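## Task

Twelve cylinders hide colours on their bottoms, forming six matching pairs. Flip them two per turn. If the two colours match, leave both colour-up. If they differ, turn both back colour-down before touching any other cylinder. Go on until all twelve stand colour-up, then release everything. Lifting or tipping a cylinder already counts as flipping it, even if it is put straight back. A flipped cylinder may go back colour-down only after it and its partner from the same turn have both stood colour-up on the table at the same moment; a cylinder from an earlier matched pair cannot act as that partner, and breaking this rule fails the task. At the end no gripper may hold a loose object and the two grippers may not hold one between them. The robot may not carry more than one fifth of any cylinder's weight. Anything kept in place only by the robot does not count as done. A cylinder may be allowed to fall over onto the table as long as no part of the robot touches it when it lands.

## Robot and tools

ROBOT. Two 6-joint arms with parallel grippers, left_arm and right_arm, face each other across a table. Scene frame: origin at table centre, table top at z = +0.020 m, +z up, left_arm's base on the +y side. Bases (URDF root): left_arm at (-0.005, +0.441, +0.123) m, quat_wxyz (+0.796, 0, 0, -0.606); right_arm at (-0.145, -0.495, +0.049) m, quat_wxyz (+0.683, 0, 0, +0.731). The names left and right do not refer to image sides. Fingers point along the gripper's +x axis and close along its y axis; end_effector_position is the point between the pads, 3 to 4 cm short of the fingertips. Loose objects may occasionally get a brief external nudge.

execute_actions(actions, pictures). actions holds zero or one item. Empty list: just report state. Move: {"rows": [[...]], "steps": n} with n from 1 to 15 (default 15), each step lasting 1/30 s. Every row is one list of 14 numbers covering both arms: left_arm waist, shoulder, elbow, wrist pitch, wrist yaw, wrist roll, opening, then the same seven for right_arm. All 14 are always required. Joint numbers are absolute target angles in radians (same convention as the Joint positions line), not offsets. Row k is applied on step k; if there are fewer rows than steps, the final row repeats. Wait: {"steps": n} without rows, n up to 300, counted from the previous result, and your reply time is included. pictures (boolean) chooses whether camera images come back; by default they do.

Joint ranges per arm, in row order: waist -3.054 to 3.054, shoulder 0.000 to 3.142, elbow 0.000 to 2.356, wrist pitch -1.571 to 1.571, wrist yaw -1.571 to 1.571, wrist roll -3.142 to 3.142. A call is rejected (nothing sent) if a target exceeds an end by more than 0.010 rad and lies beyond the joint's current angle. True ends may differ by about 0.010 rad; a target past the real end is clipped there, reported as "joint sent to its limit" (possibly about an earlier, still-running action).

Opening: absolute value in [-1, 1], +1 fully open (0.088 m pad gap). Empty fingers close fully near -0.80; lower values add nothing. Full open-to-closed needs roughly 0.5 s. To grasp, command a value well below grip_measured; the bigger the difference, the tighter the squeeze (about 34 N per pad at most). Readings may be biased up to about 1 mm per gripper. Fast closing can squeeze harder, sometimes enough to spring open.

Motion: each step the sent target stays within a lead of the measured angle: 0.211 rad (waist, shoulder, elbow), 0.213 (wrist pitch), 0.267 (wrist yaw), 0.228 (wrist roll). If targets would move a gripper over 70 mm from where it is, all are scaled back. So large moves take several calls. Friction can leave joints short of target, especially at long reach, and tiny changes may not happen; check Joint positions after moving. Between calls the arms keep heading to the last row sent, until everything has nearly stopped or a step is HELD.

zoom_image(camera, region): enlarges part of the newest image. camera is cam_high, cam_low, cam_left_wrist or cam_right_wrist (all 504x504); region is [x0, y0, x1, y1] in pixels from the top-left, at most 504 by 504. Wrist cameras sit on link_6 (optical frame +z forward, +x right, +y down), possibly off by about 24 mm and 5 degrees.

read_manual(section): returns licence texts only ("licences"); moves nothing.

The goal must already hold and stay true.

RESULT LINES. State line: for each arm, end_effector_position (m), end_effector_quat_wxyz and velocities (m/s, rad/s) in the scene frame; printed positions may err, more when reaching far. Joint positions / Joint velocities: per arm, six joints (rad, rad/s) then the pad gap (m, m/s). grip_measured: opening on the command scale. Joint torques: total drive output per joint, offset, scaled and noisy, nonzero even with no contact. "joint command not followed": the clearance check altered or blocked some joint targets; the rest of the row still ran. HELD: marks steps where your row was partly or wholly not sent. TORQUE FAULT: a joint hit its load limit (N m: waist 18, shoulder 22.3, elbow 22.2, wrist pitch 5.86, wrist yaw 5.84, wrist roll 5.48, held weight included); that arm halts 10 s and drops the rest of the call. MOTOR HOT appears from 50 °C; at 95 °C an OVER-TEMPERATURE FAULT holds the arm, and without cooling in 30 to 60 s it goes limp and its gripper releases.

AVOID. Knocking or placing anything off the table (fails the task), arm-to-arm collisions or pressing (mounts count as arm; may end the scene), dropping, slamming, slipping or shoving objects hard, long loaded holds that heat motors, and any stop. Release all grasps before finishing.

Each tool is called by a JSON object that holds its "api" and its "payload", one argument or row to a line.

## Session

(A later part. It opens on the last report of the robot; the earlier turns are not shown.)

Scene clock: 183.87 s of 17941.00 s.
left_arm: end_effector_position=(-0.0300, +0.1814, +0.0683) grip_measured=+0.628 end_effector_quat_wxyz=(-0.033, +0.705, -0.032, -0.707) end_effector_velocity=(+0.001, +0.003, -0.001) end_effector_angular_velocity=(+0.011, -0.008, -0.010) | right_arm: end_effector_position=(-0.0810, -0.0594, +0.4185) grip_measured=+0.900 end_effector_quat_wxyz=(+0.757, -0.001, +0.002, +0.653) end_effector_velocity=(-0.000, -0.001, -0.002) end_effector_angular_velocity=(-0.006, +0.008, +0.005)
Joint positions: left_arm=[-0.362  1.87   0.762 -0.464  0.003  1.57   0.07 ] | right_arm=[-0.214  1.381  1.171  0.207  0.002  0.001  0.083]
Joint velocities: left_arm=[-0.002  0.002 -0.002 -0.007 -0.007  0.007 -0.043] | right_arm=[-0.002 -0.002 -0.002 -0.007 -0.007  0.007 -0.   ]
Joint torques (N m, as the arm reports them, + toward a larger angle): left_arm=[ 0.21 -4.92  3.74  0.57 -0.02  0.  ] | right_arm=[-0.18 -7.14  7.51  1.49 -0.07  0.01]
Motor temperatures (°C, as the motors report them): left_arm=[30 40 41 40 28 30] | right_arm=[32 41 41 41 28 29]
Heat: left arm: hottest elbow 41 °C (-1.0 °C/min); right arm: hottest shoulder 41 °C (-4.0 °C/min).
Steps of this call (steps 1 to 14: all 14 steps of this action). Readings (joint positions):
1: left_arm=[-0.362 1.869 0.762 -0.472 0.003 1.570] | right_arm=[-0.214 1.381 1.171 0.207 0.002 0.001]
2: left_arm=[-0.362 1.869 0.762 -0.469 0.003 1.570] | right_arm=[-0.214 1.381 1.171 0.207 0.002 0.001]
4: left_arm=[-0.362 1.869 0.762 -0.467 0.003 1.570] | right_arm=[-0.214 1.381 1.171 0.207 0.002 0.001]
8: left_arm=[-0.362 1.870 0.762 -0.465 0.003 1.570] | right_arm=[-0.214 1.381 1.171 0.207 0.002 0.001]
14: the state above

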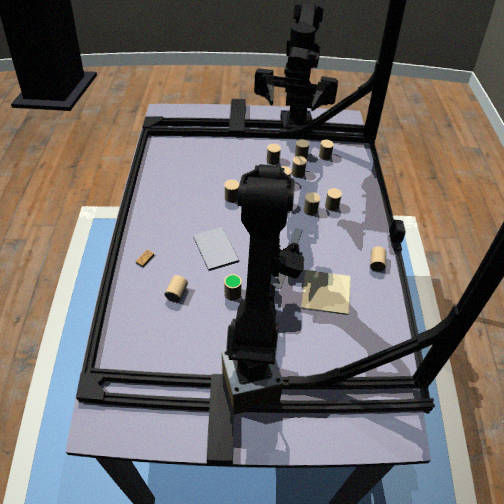

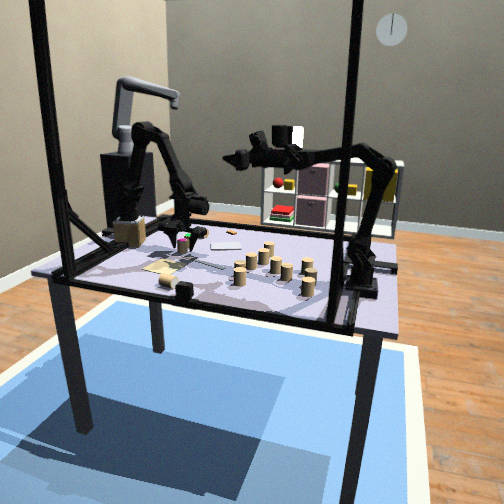

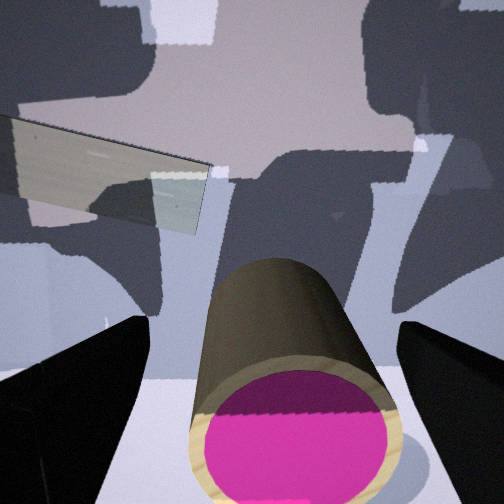

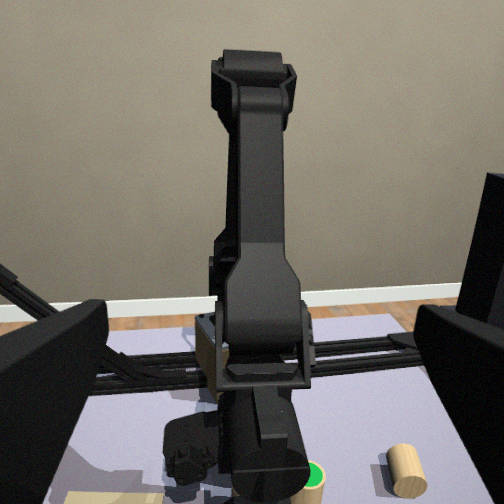

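{"api": "execute_actions", "payload": {
  "actions": [
    {"rows":[[-0.36,1.877,0.757,-0.462,0,1.571,-0.7,-0.216,1.376,1.168,0.208,0,0,0.9]],"steps":11}
  ],
  "pictures": false
}}

{"api": "execute_actions", "payload": {
  "actions": [
    {"rows":[[-0.36,1.825,0.785,-0.55,0,1.571,-0.7,-0.216,1.376,1.168,0.208,0,0,0.9],[-0.36,1.77,0.82,-0.637,0,1.571,-0.7,-0.216,1.376,1.168,0.208,0,0,0.9],[-0.36,1.7,0.87,-0.75,0,1.571,-0.7,-0.216,1.376,1.168,0.208,0,0,0.9],[-0.36,1.624,0.924,-0.871,0,1.571,-0.7,-0.216,1.376,1.168,0.208,0,0,0.9],[-0.36,1.624,0.924,-0.871,0,1.571,-0.7,-0.216,1.376,1.168,0.208,0,0,0.9],[-0.36,1.058,0.9,-0.87,0,1.571,-0.7,-0.216,1.376,1.168,0.208,0,0,0.9],[-0.36,1.058,0.9,-0.87,0,1.571,-0.7,-0.216,1.376,1.168,0.208,0,0,0.9],[-0.36,1.058,0.9,-0.87,0,1.571,-0.7,-0.216,1.376,1.168,0.208,0,0,0.9],[-0.36,1.058,0.9,-0.87,0,1.571,-0.7,-0.216,1.376,1.168,0.208,0,0,0.9],[-0.43,1.058,0.8,-0.3,0,1.571,-0.7,-0.216,1.376,1.168,0.208,0,0,0.9]],"steps":15}
  ],
  "pictures": false
}}

{"api": "execute_actions", "payload": {
  "actions": [
    {"rows":[[-0.43,1.058,0.672,0.386,0,1.571,-0.7,-0.216,1.376,1.168,0.208,0,0,0.9]],"steps":15}
  ],
  "pictures": false
}}

{"api": "execute_actions", "payload": {
  "actions": [
    {"rows":[[-0.43,1.2,0.77,0.44,0,1.571,-0.7,-0.216,1.376,1.168,0.208,0,0,0.9],[-0.43,1.2,0.77,0.44,0,1.571,-0.7,-0.216,1.376,1.168,0.208,0,0,0.9],[-0.43,1.33,0.86,0.48,0,1.571,-0.7,-0.216,1.376,1.168,0.208,0,0,0.9],[-0.43,1.33,0.86,0.48,0,1.571,-0.7,-0.216,1.376,1.168,0.208,0,0,0.9],[-0.43,1.43,0.93,0.51,0,1.571,-0.7,-0.216,1.376,1.168,0.208,0,0,0.9],[-0.43,1.43,0.93,0.51,0,1.571,-0.7,-0.216,1.376,1.168,0.208,0,0,0.9],[-0.43,1.524,1.0,0.537,0,1.571,-0.7,-0.216,1.376,1.168,0.208,0,0,0.9]],"steps":14}
  ],
  "pictures": false
}}

{"api": "execute_actions", "payload": {
  "actions": [
    {"rows":[[-0.43,1.524,1.0,0.537,0,1.571,-0.7,-0.216,1.376,1.168,0.208,0,0,-0.7]],"steps":13}
  ],
  "pictures": false
}}

{"api": "execute_actions", "payload": {
  "actions": [
    {"rows":[[-0.43,1.524,1.0,0.537,0,1.571,0.6,-0.216,1.376,1.168,0.208,0,0,-0.7]],"steps":11}
  ],
  "pictures": false
}}

{"api": "execute_actions", "payload": {
  "actions": [
    {"rows":[[-0.43,1.43,0.93,0.51,0,1.571,0.6,-0.216,1.376,1.168,0.208,0,0,-0.7],[-0.43,1.33,0.86,0.48,0,1.571,0.6,-0.216,1.376,1.168,0.208,0,0,-0.7],[-0.43,1.2,0.77,0.44,0,1.571,0.6,-0.216,1.376,1.168,0.208,0,0,-0.7],[-0.43,1.058,0.672,0.386,0,1.571,0.6,-0.216,1.376,1.168,0.208,0,0,-0.7]],"steps":8}
  ],
  "pictures": false
}}

{"api": "execute_actions", "payload": {
  "actions": [
    {"rows":[[-0.1,1.058,0.8,-0.87,0,1.571,0.6,0.325,1.379,1.45,-1.18,0,0,-0.7]],"steps":15}
  ],
  "pictures": false
}}

{"api": "execute_actions", "payload": {
  "actions": [
    {"rows":[[-0.1,1.624,0.924,-0.871,0,1.571,0.6,0.325,1.379,1.45,-1.18,0,0,-0.7],[-0.1,1.624,0.924,-0.871,0,1.571,0.6,0.325,1.379,1.45,-1.18,0,0,-0.7],[-0.1,1.624,0.924,-0.871,0,1.571,0.6,0.325,1.379,1.45,-1.18,0,0,-0.7],[-0.1,1.624,0.924,-0.871,0,1.571,0.6,0.325,1.379,1.45,-1.18,0,0,-0.7],[-0.1,1.624,0.924,-0.871,0,1.571,0.6,0.325,1.379,1.45,-1.18,0,0,-0.7],[-0.1,1.624,0.924,-0.871,0,1.571,0.6,0.325,1.6,1.21,-1.18,0,0,-0.7]],"steps":15}
  ],
  "pictures": false
}}

{"api": "execute_actions", "payload": {
  "actions": [
    {"rows":[[-0.1,1.65,0.9,-0.83,0,1.571,0.6,0.325,1.6,1.21,-1.18,0,0,-0.7],[-0.1,1.68,0.875,-0.78,0,1.571,0.6,0.325,1.6,1.21,-1.18,0,0,-0.7],[-0.1,1.71,0.852,-0.73,0,1.571,0.6,0.325,1.61,1.185,-1.146,0,0,-0.7],[-0.1,1.74,0.83,-0.68,0,1.571,0.6,0.325,1.618,1.155,-1.108,0,0,-0.7],[-0.1,1.77,0.81,-0.63,0,1.571,0.6,0.325,1.628,1.126,-1.069,0,0,-0.7],[-0.1,1.8,0.794,-0.58,0,1.571,0.6,0.325,1.64,1.097,-1.028,0,0,-0.7],[-0.1,1.825,0.781,-0.54,0,1.571,0.6,0.325,1.652,1.068,-0.987,0,0,-0.7],[-0.1,1.845,0.772,-0.51,0,1.571,0.6,0.325,1.665,1.039,-0.945,0,0,-0.7],[-0.1,1.858,0.766,-0.49,0,1.571,0.6,0.325,1.679,1.01,-0.903,0,0,-0.7],[-0.1,1.867,0.762,-0.477,0,1.571,0.6,0.325,1.691,0.988,-0.87,0,0,-0.7],[-0.1,1.873,0.759,-0.468,0,1.571,0.6,0.325,1.701,0.97,-0.843,0,0,-0.7],[-0.1,1.877,0.757,-0.462,0,1.571,0.6,0.325,1.708,0.958,-0.825,0,0,-0.7],[-0.1,1.877,0.757,-0.462,0,1.571,0.6,0.325,1.713,0.949,-0.812,0,0,-0.7],[-0.1,1.877,0.757,-0.462,0,1.571,0.6,0.325,1.717,0.943,-0.804,0,0,-0.7],[-0.1,1.877,0.757,-0.462,0,1.571,0.6,0.325,1.719,0.94,-0.8,0,0,-0.7]],"steps":15}
  ],
  "pictures": false
}}

{"api": "execute_actions", "payload": {
  "actions": [
    {"rows":[[-0.1,1.877,0.757,-0.462,0,1.571,-0.7,0.325,1.719,0.94,-0.8,0,0,-0.7],[-0.1,1.877,0.757,-0.462,0,1.571,-0.7,0.325,1.719,0.94,-0.8,0,0,-0.7],[-0.1,1.877,0.757,-0.462,0,1.571,-0.7,0.325,1.719,0.94,-0.8,0,0,-0.7],[-0.1,1.877,0.757,-0.462,0,1.571,-0.7,0.325,1.719,0.94,-0.8,0,0,0.6]],"steps":15}
  ],
  "pictures": false
}}

{"api": "execute_actions", "payload": {
  "actions": [
    {"rows":[[-0.1,1.825,0.785,-0.55,0,1.571,-0.7,0.325,1.693,0.984,-0.864,0,0,0.6],[-0.1,1.77,0.82,-0.637,0,1.571,-0.7,0.325,1.665,1.039,-0.945,0,0,0.6],[-0.1,1.7,0.87,-0.75,0,1.571,-0.7,0.325,1.632,1.115,-1.05,0,0,0.6],[-0.1,1.624,0.924,-0.871,0,1.571,-0.7,0.325,1.6,1.21,-1.18,0,0,0.6],[-0.1,1.624,0.924,-0.871,0,1.571,-0.7,0.325,1.6,1.21,-1.18,0,0,0.6],[-0.1,1.058,0.9,-0.87,0,1.571,-0.7,0.325,1.6,1.21,-1.18,0,0,0.6],[-0.1,1.058,0.9,-0.87,0,1.571,-0.7,0.325,1.379,1.4,-1.18,0,0,0.6],[-0.1,1.058,0.9,-0.87,0,1.571,-0.7,0.325,1.379,1.4,-1.18,0,0,0.6],[-0.1,1.058,0.9,-0.87,0,1.571,-0.7,0.325,1.379,1.4,-1.18,0,0,0.6],[-0.43,1.058,0.8,-0.3,0,1.571,-0.7,-0.216,1.379,1.35,-0.8,0,0,0.9]],"steps":14}
  ],
  "pictures": false
}}

{"api": "execute_actions", "payload": {
  "actions": [
    {"rows":[[-0.43,1.058,0.672,0.386,0,1.571,-0.7,-0.216,1.376,1.168,0.208,0,0,0.9]],"steps":15}
  ],
  "pictures": false
}}

{"api": "execute_actions", "payload": {
  "actions": [
    {"rows":[[-0.43,1.058,0.672,0.386,0,1.571,-0.7,-0.216,1.376,1.168,0.208,0,0,0.9]],"steps":6}
  ],
  "pictures": false
}}

Scene clock: 213.40 s of 17941.00 s.
left_arm: end_effector_position=(-0.0300, +0.1815, +0.0681) grip_measured=+0.023 end_effector_quat_wxyz=(-0.033, +0.705, -0.031, -0.707) end_effector_velocity=(+0.001, +0.005, +0.000) end_effector_angular_velocity=(+0.021, -0.009, +0.005) | right_arm: end_effector_position=(-0.0810, -0.0594, +0.4185) grip_measured=+0.900 end_effector_quat_wxyz=(+0.757, -0.001, +0.002, +0.653) end_effector_velocity=(+0.000, +0.001, -0.004) end_effector_angular_velocity=(-0.013, -0.005, +0.005)
Joint positions: left_arm=[-0.362  1.871  0.761 -0.464  0.003  1.57   0.04 ] | right_arm=[-0.214  1.381  1.171  0.207  0.002  0.001  0.083]
Joint velocities: left_arm=[-0.002 -0.002 -0.002 -0.022 -0.007 -0.007 -0.   ] | right_arm=[-0.002  0.002 -0.002 -0.007 -0.007 -0.007 -0.   ]
Joint torques (N m, as the arm reports them, + toward a larger angle): left_arm=[ 0.16 -4.96  3.73  0.56 -0.03 -0.01] | right_arm=[-0.14 -7.1   7.51  1.52 -0.08 -0.01]
Motor temperatures (°C, as the motors report them): left_arm=[30 41 39 38 28 30] | right_arm=[32 41 42 43 28 29]
Heat: left arm: hottest shoulder 41 °C (-3.0 °C/min); right arm: hottest wrist pitch 43 °C (+0.0 °C/min).
Steps of this call (steps 1 to 15: the robot went on to your last target; steps 16 to 90: nothing new was sent; then 26.17 s passed at rest; steps 91 to 101: all 11 steps of this action). Readings (joint positions):
91: left_arm=[-0.362 1.871 0.761 -0.464 0.003 1.570] | right_arm=[-0.214 1.381 1.171 0.207 0.002 0.001]
92: left_arm=[-0.362 1.871 0.761 -0.464 0.003 1.570] | right_arm=[-0.214 1.381 1.171 0.207 0.002 0.001]
94: left_arm=[-0.362 1.871 0.761 -0.464 0.003 1.570] | right_arm=[-0.214 1.381 1.171 0.207 0.002 0.001]
98: left_arm=[-0.362 1.871 0.761 -0.464 0.003 1.570] | right_arm=[-0.214 1.381 1.171 0.207 0.002 0.001]
101: the state above

Scene clock: 213.90 s of 17941.00 s.
left_arm: end_effector_position=(-0.0531, +0.1323, +0.2797) grip_measured=+0.023 end_effector_quat_wxyz=(+0.204, +0.639, -0.304, -0.677) end_effector_velocity=(-0.055, -0.210, +0.639) end_effector_angular_velocity=(-3.112, +0.473, -0.076) | right_arm: end_effector_position=(-0.0810, -0.0594, +0.4185) grip_measured=+0.900 end_effector_quat_wxyz=(+0.757, -0.001, +0.002, +0.653) end_effector_velocity=(+0.002, -0.001, -0.002) end_effector_angular_velocity=(-0.008, -0.006, -0.010)
Joint positions: left_arm=[-0.424  1.16   0.811 -0.485 -0.002  1.57   0.04 ] | right_arm=[-0.214  1.381  1.171  0.207  0.002  0.001  0.083]
Joint velocities: left_arm=[-0.076 -1.355 -0.076  1.868 -0.007  0.007 -0.   ] | right_arm=[-0.002 -0.002 -0.002 -0.007  0.007 -0.007 -0.   ]
Joint torques (N m, as the arm reports them, + toward a larger angle): left_arm=[ 0.02 -3.26  6.95  2.03  0.14 -0.02] | right_arm=[-0.16 -7.16  7.48  1.5  -0.07 -0.01]
Motor temperatures (°C, as the motors report them): left_arm=[30 41 39 38 28 30] | right_arm=[32 41 42 43 28 29]
Heat: left arm: hottest shoulder 41 °C (-2.0 °C/min); right arm: hottest wrist pitch 43 °C (+0.0 °C/min).
Steps of this call (steps 1 to 15: all 15 steps of this action). Readings (joint positions):
1: left_arm=[-0.362 1.867 0.764 -0.475 0.003 1.570] | right_arm=[-0.214 1.381 1.171 0.207 0.002 0.001]
2: left_arm=[-0.362 1.855 0.774 -0.519 0.003 1.570] | right_arm=[-0.214 1.381 1.171 0.207 0.002 0.001]
4: left_arm=[-0.362 1.790 0.810 -0.652 0.003 1.570] | right_arm=[-0.214 1.381 1.171 0.207 0.002 0.001]
8: left_arm=[-0.362 1.570 0.888 -0.810 0.003 1.570] | right_arm=[-0.214 1.381 1.171 0.207 0.002 0.001]
15: the state above

Scene clock: 214.40 s of 17941.00 s.
left_arm: end_effector_position=(-0.0616, +0.0865, +0.4108) grip_measured=+0.022 end_effector_quat_wxyz=(+0.448, +0.471, -0.527, -0.547) end_effector_velocity=(+0.002, +0.001, +0.096) end_effector_angular_velocity=(-0.421, +0.074, +0.010) | right_arm: end_effector_position=(-0.0810, -0.0594, +0.4185) grip_measured=+0.900 end_effector_quat_wxyz=(+0.757, -0.001, +0.002, +0.653) end_effector_velocity=(-0.002, +0.001, -0.001) end_effector_angular_velocity=(+0.004, +0.007, +0.020)
Joint positions: left_arm=[-0.428  1.06   0.672  0.346 -0.002  1.57   0.04 ] | right_arm=[-0.214  1.381  1.171  0.207  0.002  0.001  0.083]
Joint velocities: left_arm=[ 0.002 -0.027 -0.002  0.403 -0.007 -0.007  0.   ] | right_arm=[-0.002  0.002 -0.002  0.007 -0.022  0.007  0.   ]
Joint torques (N m, as the arm reports them, + toward a larger angle): left_arm=[-0.19 -3.33  7.91  2.05  0.11 -0.05] | right_arm=[-0.18 -7.11  7.52  1.52 -0.11  0.  ]
Motor temperatures (°C, as the motors report them): left_arm=[30 41 39 38 28 30] | right_arm=[32 41 42 43 28 29]
Heat: left arm: hottest shoulder 41 °C (-2.0 °C/min); right arm: hottest wrist pitch 43 °C (+0.0 °C/min).
Steps of this call (steps 1 to 15: all 15 steps of this action). Readings (joint positions):
1: left_arm=[-0.425 1.122 0.795 -0.408 -0.002 1.570] | right_arm=[-0.214 1.381 1.171 0.207 0.002 0.001]
2: left_arm=[-0.426 1.089 0.774 -0.337 -0.002 1.570] | right_arm=[-0.214 1.381 1.171 0.207 0.002 0.001]
4: left_arm=[-0.427 1.061 0.729 -0.223 -0.002 1.570] | right_arm=[-0.214 1.381 1.171 0.207 0.002 0.001]
8: left_arm=[-0.427 1.067 0.674 0.012 -0.002 1.570] | right_arm=[-0.214 1.381 1.171 0.207 0.002 0.001]
15: the state above

Scene clock: 214.87 s of 17941.00 s.
left_arm: end_effector_position=(-0.0784, -0.0193, +0.4115) grip_measured=+0.022 end_effector_quat_wxyz=(+0.455, +0.464, -0.533, -0.541) end_effector_velocity=(-0.000, -0.016, +0.026) end_effector_angular_velocity=(-0.088, +0.021, +0.020) | right_arm: end_effector_position=(-0.0811, -0.0595, +0.4187) grip_measured=+0.900 end_effector_quat_wxyz=(+0.757, -0.001, +0.001, +0.653) end_effector_velocity=(-0.002, -0.000, +0.001) end_effector_angular_velocity=(+0.004, -0.023, +0.010)
Joint positions: left_arm=[-0.428  1.52   0.977  0.527 -0.002  1.57   0.04 ] | right_arm=[-0.214  1.381  1.171  0.207  0.002  0.001  0.083]
Joint velocities: left_arm=[-0.002  0.051  0.076  0.066 -0.022 -0.007 -0.   ] | right_arm=[ 0.002 -0.002 -0.002  0.007 -0.007 -0.022 -0.   ]
Joint torques (N m, as the arm reports them, + toward a larger angle): left_arm=[-0.23 -6.4   9.82  2.54  0.14 -0.06] | right_arm=[-0.14 -7.08  7.54  1.52 -0.08  0.  ]
Motor temperatures (°C, as the motors report them): left_arm=[30 41 39 38 28 30] | right_arm=[32 41 42 43 28 29]
Heat: left arm: hottest shoulder 41 °C (-2.0 °C/min); right arm: hottest wrist pitch 43 °C (+1.0 °C/min).
Steps of this call (steps 1 to 14: all 14 steps of this action). Readings (joint positions):
1: left_arm=[-0.428 1.078 0.684 0.363 -0.002 1.570] | right_arm=[-0.214 1.381 1.171 0.207 0.002 0.001]
2: left_arm=[-0.428 1.109 0.705 0.391 -0.002 1.570] | right_arm=[-0.214 1.381 1.171 0.207 0.002 0.001]
4: left_arm=[-0.428 1.211 0.781 0.439 -0.002 1.570] | right_arm=[-0.214 1.381 1.171 0.207 0.002 0.001]
8: left_arm=[-0.428 1.417 0.925 0.505 -0.002 1.570] | right_arm=[-0.214 1.381 1.171 0.207 0.002 0.001]
14: the state above

Scene clock: 215.30 s of 17941.00 s.
left_arm: end_effector_position=(-0.0788, -0.0205, +0.4189) grip_measured=+0.022 end_effector_quat_wxyz=(+0.461, +0.458, -0.538, -0.537) end_effector_velocity=(-0.002, +0.001, +0.001) end_effector_angular_velocity=(+0.004, +0.007, -0.000) | right_arm: end_effector_position=(-0.0810, -0.0595, +0.4187) grip_measured=+0.003 end_effector_quat_wxyz=(+0.757, -0.001, +0.001, +0.653) end_effector_velocity=(-0.002, -0.000, -0.002) end_effector_angular_velocity=(-0.010, -0.021, +0.020)
Joint positions: left_arm=[-0.428  1.521  0.99   0.535 -0.002  1.57   0.04 ] | right_arm=[-0.215  1.381  1.171  0.207  0.001  0.001  0.039]
Joint velocities: left_arm=[-0.007 -0.002  0.002 -0.007 -0.007 -0.007 -0.   ] | right_arm=[-0.002 -0.002 -0.002 -0.007 -0.022 -0.022  0.   ]
Joint torques (N m, as the arm reports them, + toward a larger angle): left_arm=[-0.19 -5.89  8.95  2.18  0.12 -0.07] | right_arm=[-0.16 -7.03  7.51  1.51 -0.09 -0.01]
Motor temperatures (°C, as the motors report them): left_arm=[30 41 39 38 28 30] | right_arm=[32 41 42 44 28 29]
Heat: left arm: hottest shoulder 41 °C (-2.0 °C/min); right arm: hottest wrist pitch 44 °C (+2.0 °C/min).
Steps of this call (steps 1 to 13: all 13 steps of this action). Readings (joint positions):
1: left_arm=[-0.428 1.521 0.980 0.529 -0.002 1.570] | right_arm=[-0.214 1.381 1.171 0.207 0.002 0.001]
2: left_arm=[-0.428 1.521 0.982 0.532 -0.002 1.570] | right_arm=[-0.214 1.381 1.171 0.207 0.002 0.001]
4: left_arm=[-0.428 1.521 0.988 0.534 -0.002 1.570] | right_arm=[-0.214 1.381 1.171 0.207 0.002 0.001]
8: left_arm=[-0.428 1.521 0.990 0.535 -0.002 1.570] | right_arm=[-0.214 1.381 1.171 0.207 0.002 0.001]
13: the state above

Scene clock: 215.67 s of 17941.00 s.
left_arm: end_effector_position=(-0.0788, -0.0205, +0.4191) grip_measured=+0.584 end_effector_quat_wxyz=(+0.461, +0.458, -0.538, -0.537) end_effector_velocity=(-0.000, -0.000, -0.004) end_effector_angular_velocity=(+0.013, +0.005, +0.005) | right_arm: end_effector_position=(-0.0810, -0.0595, +0.4188) grip_measured=+0.003 end_effector_quat_wxyz=(+0.757, -0.001, +0.001, +0.653) end_effector_velocity=(+0.002, -0.001, -0.007) end_effector_angular_velocity=(-0.028, -0.003, -0.010)
Joint positions: left_arm=[-0.428  1.521  0.991  0.535 -0.002  1.57   0.068] | right_arm=[-0.215  1.381  1.171  0.207  0.001  0.001  0.039]
Joint velocities: left_arm=[-0.002  0.002 -0.002 -0.007 -0.007 -0.007  0.175] | right_arm=[-0.002 -0.002 -0.007 -0.022  0.007 -0.007 -0.   ]
Joint torques (N m, as the arm reports them, + toward a larger angle): left_arm=[-0.19 -5.88  8.91  2.17  0.13 -0.06] | right_arm=[-0.18 -7.08  7.53  1.49 -0.07 -0.02]
Motor temperatures (°C, as the motors report them): left_arm=[30 41 39 38 28 30] | right_arm=[32 41 42 44 28 29]
Heat: left arm: hottest shoulder 41 °C (-2.0 °C/min); right arm: hottest wrist pitch 44 °C (+2.0 °C/min).
Steps of this call (steps 1 to 11: all 11 steps of this action). Readings (joint positions):
1: left_arm=[-0.428 1.521 0.990 0.535 -0.002 1.570] | right_arm=[-0.215 1.381 1.171 0.207 0.001 0.001]
2: left_arm=[-0.428 1.521 0.990 0.535 -0.002 1.570] | right_arm=[-0.215 1.381 1.171 0.207 0.001 0.001]
4: left_arm=[-0.428 1.521 0.990 0.535 -0.002 1.570] | right_arm=[-0.215 1.381 1.171 0.207 0.001 0.001]
8: left_arm=[-0.428 1.521 0.990 0.535 -0.002 1.570] | right_arm=[-0.215 1.381 1.171 0.207 0.001 0.001]
11: the state above

Scene clock: 215.93 s of 17941.00 s.
left_arm: end_effector_position=(-0.0645, +0.0688, +0.4063) grip_measured=+0.599 end_effector_quat_wxyz=(+0.447, +0.472, -0.527, -0.548) end_effector_velocity=(+0.035, +0.229, +0.168) end_effector_angular_velocity=(-0.580, +0.100, -0.009) | right_arm: end_effector_position=(-0.0810, -0.0595, +0.4186) grip_measured=+0.003 end_effector_quat_wxyz=(+0.757, -0.001, +0.001, +0.653) end_effector_velocity=(+0.002, -0.001, -0.002) end_effector_angular_velocity=(-0.008, -0.006, -0.010)
Joint positions: left_arm=[-0.428  1.147  0.703  0.398 -0.002  1.57   0.068] | right_arm=[-0.215  1.381  1.17   0.207  0.001  0.001  0.039]
Joint velocities: left_arm=[-0.002 -1.126 -0.471 -0.066  0.007 -0.007  0.001] | right_arm=[-0.002 -0.002 -0.002 -0.007  0.007 -0.007 -0.   ]
Joint torques (N m, as the arm reports them, + toward a larger angle): left_arm=[-0.2  -3.98  8.89  2.29  0.12 -0.06] | right_arm=[-0.19 -7.09  7.5   1.49 -0.08  0.01]
Motor temperatures (°C, as the motors report them): left_arm=[30 41 39 38 28 30] | right_arm=[32 41 42 44 28 29]
Heat: left arm: hottest shoulder 41 °C (-2.0 °C/min); right arm: hottest wrist pitch 44 °C (+2.0 °C/min).
Steps of this call (steps 1 to 8: all 8 steps of this action). Readings (joint positions):
1: left_arm=[-0.428 1.510 0.984 0.533 -0.002 1.570] | right_arm=[-0.215 1.381 1.171 0.207 0.001 0.001]
2: left_arm=[-0.428 1.480 0.959 0.518 -0.002 1.570] | right_arm=[-0.215 1.381 1.170 0.207 0.001 0.001]
4: left_arm=[-0.428 1.369 0.855 0.469 -0.002 1.570] | right_arm=[-0.215 1.381 1.170 0.207 0.001 0.001]
8: the state above

Scene clock: 216.43 s of 17941.00 s.
left_arm: end_effector_position=(+0.0445, +0.1447, +0.2995) grip_measured=+0.600 end_effector_quat_wxyz=(+0.330, +0.672, -0.221, -0.625) end_effector_velocity=(-0.041, +0.285, -0.295) end_effector_angular_velocity=(+1.863, +0.302, +0.033) | right_arm: end_effector_position=(-0.2994, -0.1243, +0.3770) grip_measured=+0.003 end_effector_quat_wxyz=(+0.535, -0.212, +0.143, +0.805) end_effector_velocity=(+0.059, -0.193, -0.351) end_effector_angular_velocity=(-1.707, -0.722, +0.041)
Joint positions: left_arm=[-0.104  1.06   0.796 -0.504 -0.003  1.57   0.068] | right_arm=[ 0.323  1.383  1.437 -0.572 -0.007  0.001  0.039]
Joint velocities: left_arm=[ 0.012 -0.007  0.002 -1.897 -0.022 -0.007 -0.   ] | right_arm=[ 0.056 -0.002 -0.002 -1.853  0.022 -0.007  0.   ]
Joint torques (N m, as the arm reports them, + toward a larger angle): left_arm=[ 0.25 -3.22  8.14  1.58  0.16 -0.05] | right_arm=[-0.52 -6.69  8.88  1.41  0.16 -0.01]
Motor temperatures (°C, as the motors report them): left_arm=[30 41 39 38 28 30] | right_arm=[32 41 42 44 28 29]
Heat: left arm: hottest shoulder 41 °C (-2.0 °C/min); right arm: hottest wrist pitch 44 °C (+2.0 °C/min).
Steps of this call (steps 1 to 15: all 15 steps of this action). Readings (joint positions):
1: left_arm=[-0.409 1.117 0.710 0.354 0.014 1.570] | right_arm=[-0.205 1.381 1.188 0.172 0.012 0.001]
2: left_arm=[-0.358 1.098 0.733 0.294 0.016 1.570] | right_arm=[-0.175 1.384 1.220 0.120 0.016 0.000]
4: left_arm=[-0.235 1.077 0.775 0.182 0.005 1.570] | right_arm=[-0.093 1.390 1.288 0.036 0.007 0.000]
8: left_arm=[-0.115 1.060 0.796 -0.065 -0.004 1.570] | right_arm=[0.101 1.385 1.402 -0.151 0.004 0.000]
15: the state above

Scene clock: 216.93 s of 17941.00 s.
left_arm: end_effector_position=(+0.0380, +0.1854, +0.1604) grip_measured=+0.600 end_effector_quat_wxyz=(+0.061, +0.706, +0.058, -0.703) end_effector_velocity=(+0.004, -0.005, +0.008) end_effector_angular_velocity=(-0.008, -0.024, +0.005) | right_arm: end_effector_position=(-0.2550, -0.2310, +0.1679) grip_measured=+0.003 end_effector_quat_wxyz=(+0.403, -0.572, +0.383, +0.603) end_effector_velocity=(+0.070, -0.167, -0.252) end_effector_angular_velocity=(-1.165, -0.474, +0.015)
Joint positions: left_arm=[-0.102  1.616  0.916 -0.867 -0.003  1.57   0.068] | right_arm=[ 0.324  1.587  1.225 -1.156 -0.002  0.001  0.039]
Joint velocities: left_arm=[-0.002 -0.002  0.032 -0.022 -0.022 -0.007 -0.   ] | right_arm=[-0.007  0.462 -0.481 -0.315 -0.007 -0.022 -0.   ]
Joint torques (N m, as the arm reports them, + toward a larger angle): left_arm=[ 0.22 -4.6   6.55  0.26  0.18  0.  ] | right_arm=[ 0.1  -9.11  8.61  0.42  0.03  0.  ]
Motor temperatures (°C, as the motors report them): left_arm=[30 41 39 38 28 30] | right_arm=[32 41 42 44 28 29]
Heat: left arm: hottest shoulder 41 °C (-2.0 °C/min); right arm: hottest wrist pitch 44 °C (+2.0 °C/min).
Steps of this call (steps 1 to 15: all 15 steps of this action). Readings (joint positions):
1: left_arm=[-0.103 1.089 0.813 -0.580 -0.003 1.570] | right_arm=[0.324 1.383 1.437 -0.634 -0.004 0.001]
2: left_arm=[-0.103 1.138 0.846 -0.638 -0.003 1.570] | right_arm=[0.324 1.383 1.437 -0.696 -0.003 0.001]
4: left_arm=[-0.103 1.260 0.900 -0.738 -0.003 1.570] | right_arm=[0.324 1.383 1.437 -0.821 -0.002 0.001]
8: left_arm=[-0.102 1.496 0.913 -0.842 -0.003 1.570] | right_arm=[0.324 1.415 1.394 -0.965 -0.002 0.001]
15: the state above

Scene clock: 217.43 s of 17941.00 s.
left_arm: end_effector_position=(+0.0380, +0.1859, +0.0691) grip_measured=+0.600 end_effector_quat_wxyz=(+0.055, +0.705, +0.063, -0.704) end_effector_velocity=(+0.003, -0.025, -0.010) end_effector_angular_velocity=(-0.107, -0.026, -0.000) | right_arm: end_effector_position=(-0.2505, -0.2418, +0.0745) grip_measured=+0.003 end_effector_quat_wxyz=(+0.391, -0.590, +0.396, +0.585) end_effector_velocity=(+0.013, -0.033, -0.114) end_effector_angular_velocity=(-0.095, -0.032, -0.010)
Joint positions: left_arm=[-0.102  1.867  0.762 -0.477 -0.003  1.57   0.068] | right_arm=[ 0.324  1.705  0.962 -0.838 -0.002  0.001  0.039]
Joint velocities: left_arm=[-0.007  0.037 -0.007  0.154 -0.007 -0.007  0.   ] | right_arm=[-0.002  0.173 -0.315  0.388 -0.007  0.007 -0.001]
Joint torques (N m, as the arm reports them, + toward a larger angle): left_arm=[ 0.23 -5.05  3.79  0.55  0.18  0.  ] | right_arm=[ 0.07 -6.68  5.83  0.36  0.02 -0.01]
Motor temperatures (°C, as the motors report them): left_arm=[30 41 39 38 28 30] | right_arm=[32 41 42 43 28 29]
Heat: left arm: hottest shoulder 41 °C (-2.0 °C/min); right arm: hottest wrist pitch 43 °C (+1.0 °C/min).
Steps of this call (steps 1 to 15: all 15 steps of this action). Readings (joint positions):
1: left_arm=[-0.102 1.619 0.916 -0.863 -0.003 1.570] | right_arm=[0.324 1.599 1.213 -1.164 -0.002 0.001]
2: left_arm=[-0.102 1.627 0.911 -0.843 -0.003 1.570] | right_arm=[0.324 1.603 1.208 -1.169 -0.002 0.001]
4: left_arm=[-0.102 1.662 0.888 -0.769 -0.003 1.570] | right_arm=[0.324 1.604 1.198 -1.152 -0.002 0.001]
8: left_arm=[-0.102 1.780 0.813 -0.606 -0.003 1.570] | right_arm=[0.324 1.620 1.120 -1.031 -0.002 0.001]
15: the state above

Scene clock: 217.93 s of 17941.00 s.
left_arm: end_effector_position=(+0.0383, +0.1837, +0.0684) grip_measured=+0.022 end_effector_quat_wxyz=(+0.059, +0.706, +0.060, -0.704) end_effector_velocity=(+0.002, +0.003, +0.000) end_effector_angular_velocity=(+0.011, -0.020, -0.010) | right_arm: end_effector_position=(-0.2513, -0.2400, +0.0695) grip_measured=+0.610 end_effector_quat_wxyz=(+0.393, -0.586, +0.393, +0.589) end_effector_velocity=(+0.004, -0.004, +0.000) end_effector_angular_velocity=(-0.017, -0.015, +0.020)
Joint positions: left_arm=[-0.102  1.87   0.762 -0.464 -0.003  1.57   0.04 ] | right_arm=[ 0.324  1.711  0.947 -0.802 -0.002  0.001  0.069]
Joint velocities: left_arm=[-0.002 -0.002 -0.002 -0.007 -0.022  0.007  0.   ] | right_arm=[-0.002 -0.002 -0.002 -0.022  0.007 -0.022 -0.019]
Joint torques (N m, as the arm reports them, + toward a larger angle): left_arm=[ 0.19 -4.84  3.71  0.58  0.19  0.  ] | right_arm=[ 0.05 -5.89  4.78  0.25  0.03  0.01]
Motor temperatures (°C, as the motors report them): left_arm=[30 41 39 38 28 30] | right_arm=[32 41 42 43 28 29]
Heat: left arm: hottest shoulder 41 °C (-2.0 °C/min); right arm: hottest wrist pitch 43 °C (+1.0 °C/min).
Steps of this call (steps 1 to 15: all 15 steps of this action). Readings (joint positions):
1: left_arm=[-0.102 1.868 0.762 -0.472 -0.003 1.570] | right_arm=[0.324 1.708 0.954 -0.827 -0.002 0.001]
2: left_arm=[-0.102 1.868 0.762 -0.469 -0.003 1.570] | right_arm=[0.324 1.710 0.949 -0.819 -0.002 0.001]
4: left_arm=[-0.102 1.869 0.762 -0.467 -0.003 1.570] | right_arm=[0.324 1.711 0.947 -0.810 -0.002 0.001]
8: left_arm=[-0.102 1.870 0.762 -0.465 -0.003 1.570] | right_arm=[0.324 1.711 0.947 -0.804 -0.002 0.001]
15: the state above

Scene clock: 218.40 s of 17941.00 s.
left_arm: end_effector_position=(-0.0244, +0.1377, +0.2537) grip_measured=+0.022 end_effector_quat_wxyz=(+0.187, +0.670, -0.229, -0.681) end_effector_velocity=(-0.387, -0.175, +0.525) end_effector_angular_velocity=(-2.861, +0.216, -1.233) | right_arm: end_effector_position=(-0.2252, -0.1617, +0.2541) grip_measured=+0.853 end_effector_quat_wxyz=(+0.534, -0.393, +0.314, +0.679) end_effector_velocity=(+0.407, +0.327, +0.368) end_effector_angular_velocity=(+1.824, +0.427, -1.380)
Joint positions: left_arm=[-0.333  1.231  0.826 -0.569 -0.002  1.57   0.04 ] | right_arm=[ 0.164  1.436  1.314 -0.932 -0.007  0.001  0.081]
Joint velocities: left_arm=[-1.219 -1.487 -0.266  1.648  0.037 -0.007 -0.   ] | right_arm=[-1.37  -0.422  0.3    1.15   0.007  0.007  0.026]
Joint torques (N m, as the arm reports them, + toward a larger angle): left_arm=[ 1.28 -5.66  7.08  1.68  0.07 -0.06] | right_arm=[-0.67 -6.64  7.16  0.67  0.12 -0.01]
Motor temperatures (°C, as the motors report them): left_arm=[30 41 39 38 28 30] | right_arm=[32 41 42 43 28 29]
Heat: left arm: hottest shoulder 41 °C (-2.0 °C/min); right arm: hottest wrist pitch 43 °C (+1.0 °C/min).
Steps of this call (steps 1 to 14: all 14 steps of this action). Readings (joint positions):
1: left_arm=[-0.102 1.866 0.765 -0.476 -0.003 1.570] | right_arm=[0.324 1.711 0.951 -0.812 -0.002 0.001]
2: left_arm=[-0.102 1.854 0.774 -0.519 -0.003 1.570] | right_arm=[0.324 1.710 0.965 -0.848 -0.002 0.001]
4: left_arm=[-0.102 1.790 0.810 -0.651 -0.003 1.570] | right_arm=[0.324 1.694 1.029 -0.970 -0.002 0.001]
8: left_arm=[-0.102 1.570 0.888 -0.809 -0.003 1.570] | right_arm=[0.324 1.594 1.194 -1.109 -0.002 0.001]
14: the state above

Scene clock: 218.90 s of 17941.00 s.
left_arm: end_effector_position=(-0.0618, +0.0859, +0.4060) grip_measured=+0.022 end_effector_quat_wxyz=(+0.441, +0.477, -0.522, -0.553) end_effector_velocity=(+0.002, +0.009, +0.206) end_effector_angular_velocity=(-0.881, +0.132, +0.004) | right_arm: end_effector_position=(-0.0821, -0.0637, +0.3702) grip_measured=+0.900 end_effector_quat_wxyz=(+0.752, -0.073, +0.085, +0.649) end_effector_velocity=(+0.017, +0.089, +0.399) end_effector_angular_velocity=(+1.850, -0.294, -0.010)
Joint positions: left_arm=[-0.427  1.064  0.676  0.322 -0.001  1.57   0.04 ] | right_arm=[-0.213  1.385  1.173 -0.013  0.002  0.001  0.083]
Joint velocities: left_arm=[-0.002 -0.115 -0.007  0.784 -0.007  0.007  0.   ] | right_arm=[-0.007 -0.002  0.002  1.868  0.007 -0.022 -0.   ]
Joint torques (N m, as the arm reports them, + toward a larger angle): left_arm=[-0.27 -3.32  7.45  1.78  0.07 -0.04] | right_arm=[-0.25 -7.58  7.31  1.7  -0.08  0.  ]
Motor temperatures (°C, as the motors report them): left_arm=[30 41 39 38 28 30] | right_arm=[32 41 42 43 28 29]
Heat: left arm: hottest shoulder 41 °C (-1.0 °C/min); right arm: hottest wrist pitch 43 °C (+1.0 °C/min).
Steps of this call (steps 1 to 15: all 15 steps of this action). Readings (joint positions):
1: left_arm=[-0.368 1.182 0.799 -0.496 -0.001 1.570] | right_arm=[0.113 1.420 1.301 -0.867 -0.007 0.001]
2: left_arm=[-0.393 1.134 0.770 -0.429 0.000 1.570] | right_arm=[0.054 1.401 1.275 -0.801 -0.007 0.001]
4: left_arm=[-0.417 1.080 0.723 -0.314 0.000 1.570] | right_arm=[-0.065 1.385 1.226 -0.693 -0.003 0.001]
8: left_arm=[-0.425 1.072 0.679 -0.074 -0.001 1.570] | right_arm=[-0.204 1.385 1.175 -0.451 0.006 0.001]
15: the state above

Scene clock: 219.10 s of 17941.00 s.
left_arm: end_effector_position=(-0.0618, +0.0865, +0.4192) grip_measured=+0.021 end_effector_quat_wxyz=(+0.457, +0.461, -0.536, -0.540) end_effector_velocity=(-0.002, +0.001, +0.024) end_effector_angular_velocity=(-0.100, +0.038, -0.010) | right_arm: end_effector_position=(-0.0814, -0.0598, +0.4153) grip_measured=+0.900 end_effector_quat_wxyz=(+0.757, -0.007, +0.009, +0.653) end_effector_velocity=(+0.002, +0.000, +0.047) end_effector_angular_velocity=(+0.219, -0.039, +0.000)
Joint positions: left_arm=[-0.428  1.059  0.676  0.375 -0.001  1.57   0.04 ] | right_arm=[-0.213  1.38   1.173  0.184  0.002  0.001  0.083]
Joint velocities: left_arm=[-0.002 -0.007  0.002  0.095  0.007 -0.022 -0.   ] | right_arm=[-0.007 -0.002 -0.007  0.227 -0.007 -0.007  0.   ]
Joint torques (N m, as the arm reports them, + toward a larger angle): left_arm=[-0.26 -3.41  7.43  2.28  0.06 -0.05] | right_arm=[-0.28 -6.92  7.26  1.45 -0.12  0.01]
Motor temperatures (°C, as the motors report them): left_arm=[30 41 39 38 28 30] | right_arm=[32 41 42 43 28 29]
Heat: left arm: hottest shoulder 41 °C (-1.0 °C/min); right arm: hottest wrist pitch 43 °C (+1.0 °C/min).
Steps of this call (steps 1 to 6: all 6 steps of this action). Readings (joint positions):
1: left_arm=[-0.427 1.061 0.676 0.341 -0.001 1.570] | right_arm=[-0.213 1.385 1.173 0.050 0.002 0.001]
2: left_arm=[-0.427 1.059 0.676 0.354 -0.001 1.570] | right_arm=[-0.213 1.385 1.173 0.103 0.002 0.001]
4: left_arm=[-0.428 1.059 0.676 0.367 -0.001 1.570] | right_arm=[-0.213 1.381 1.173 0.161 0.002 0.001]
6: the state above


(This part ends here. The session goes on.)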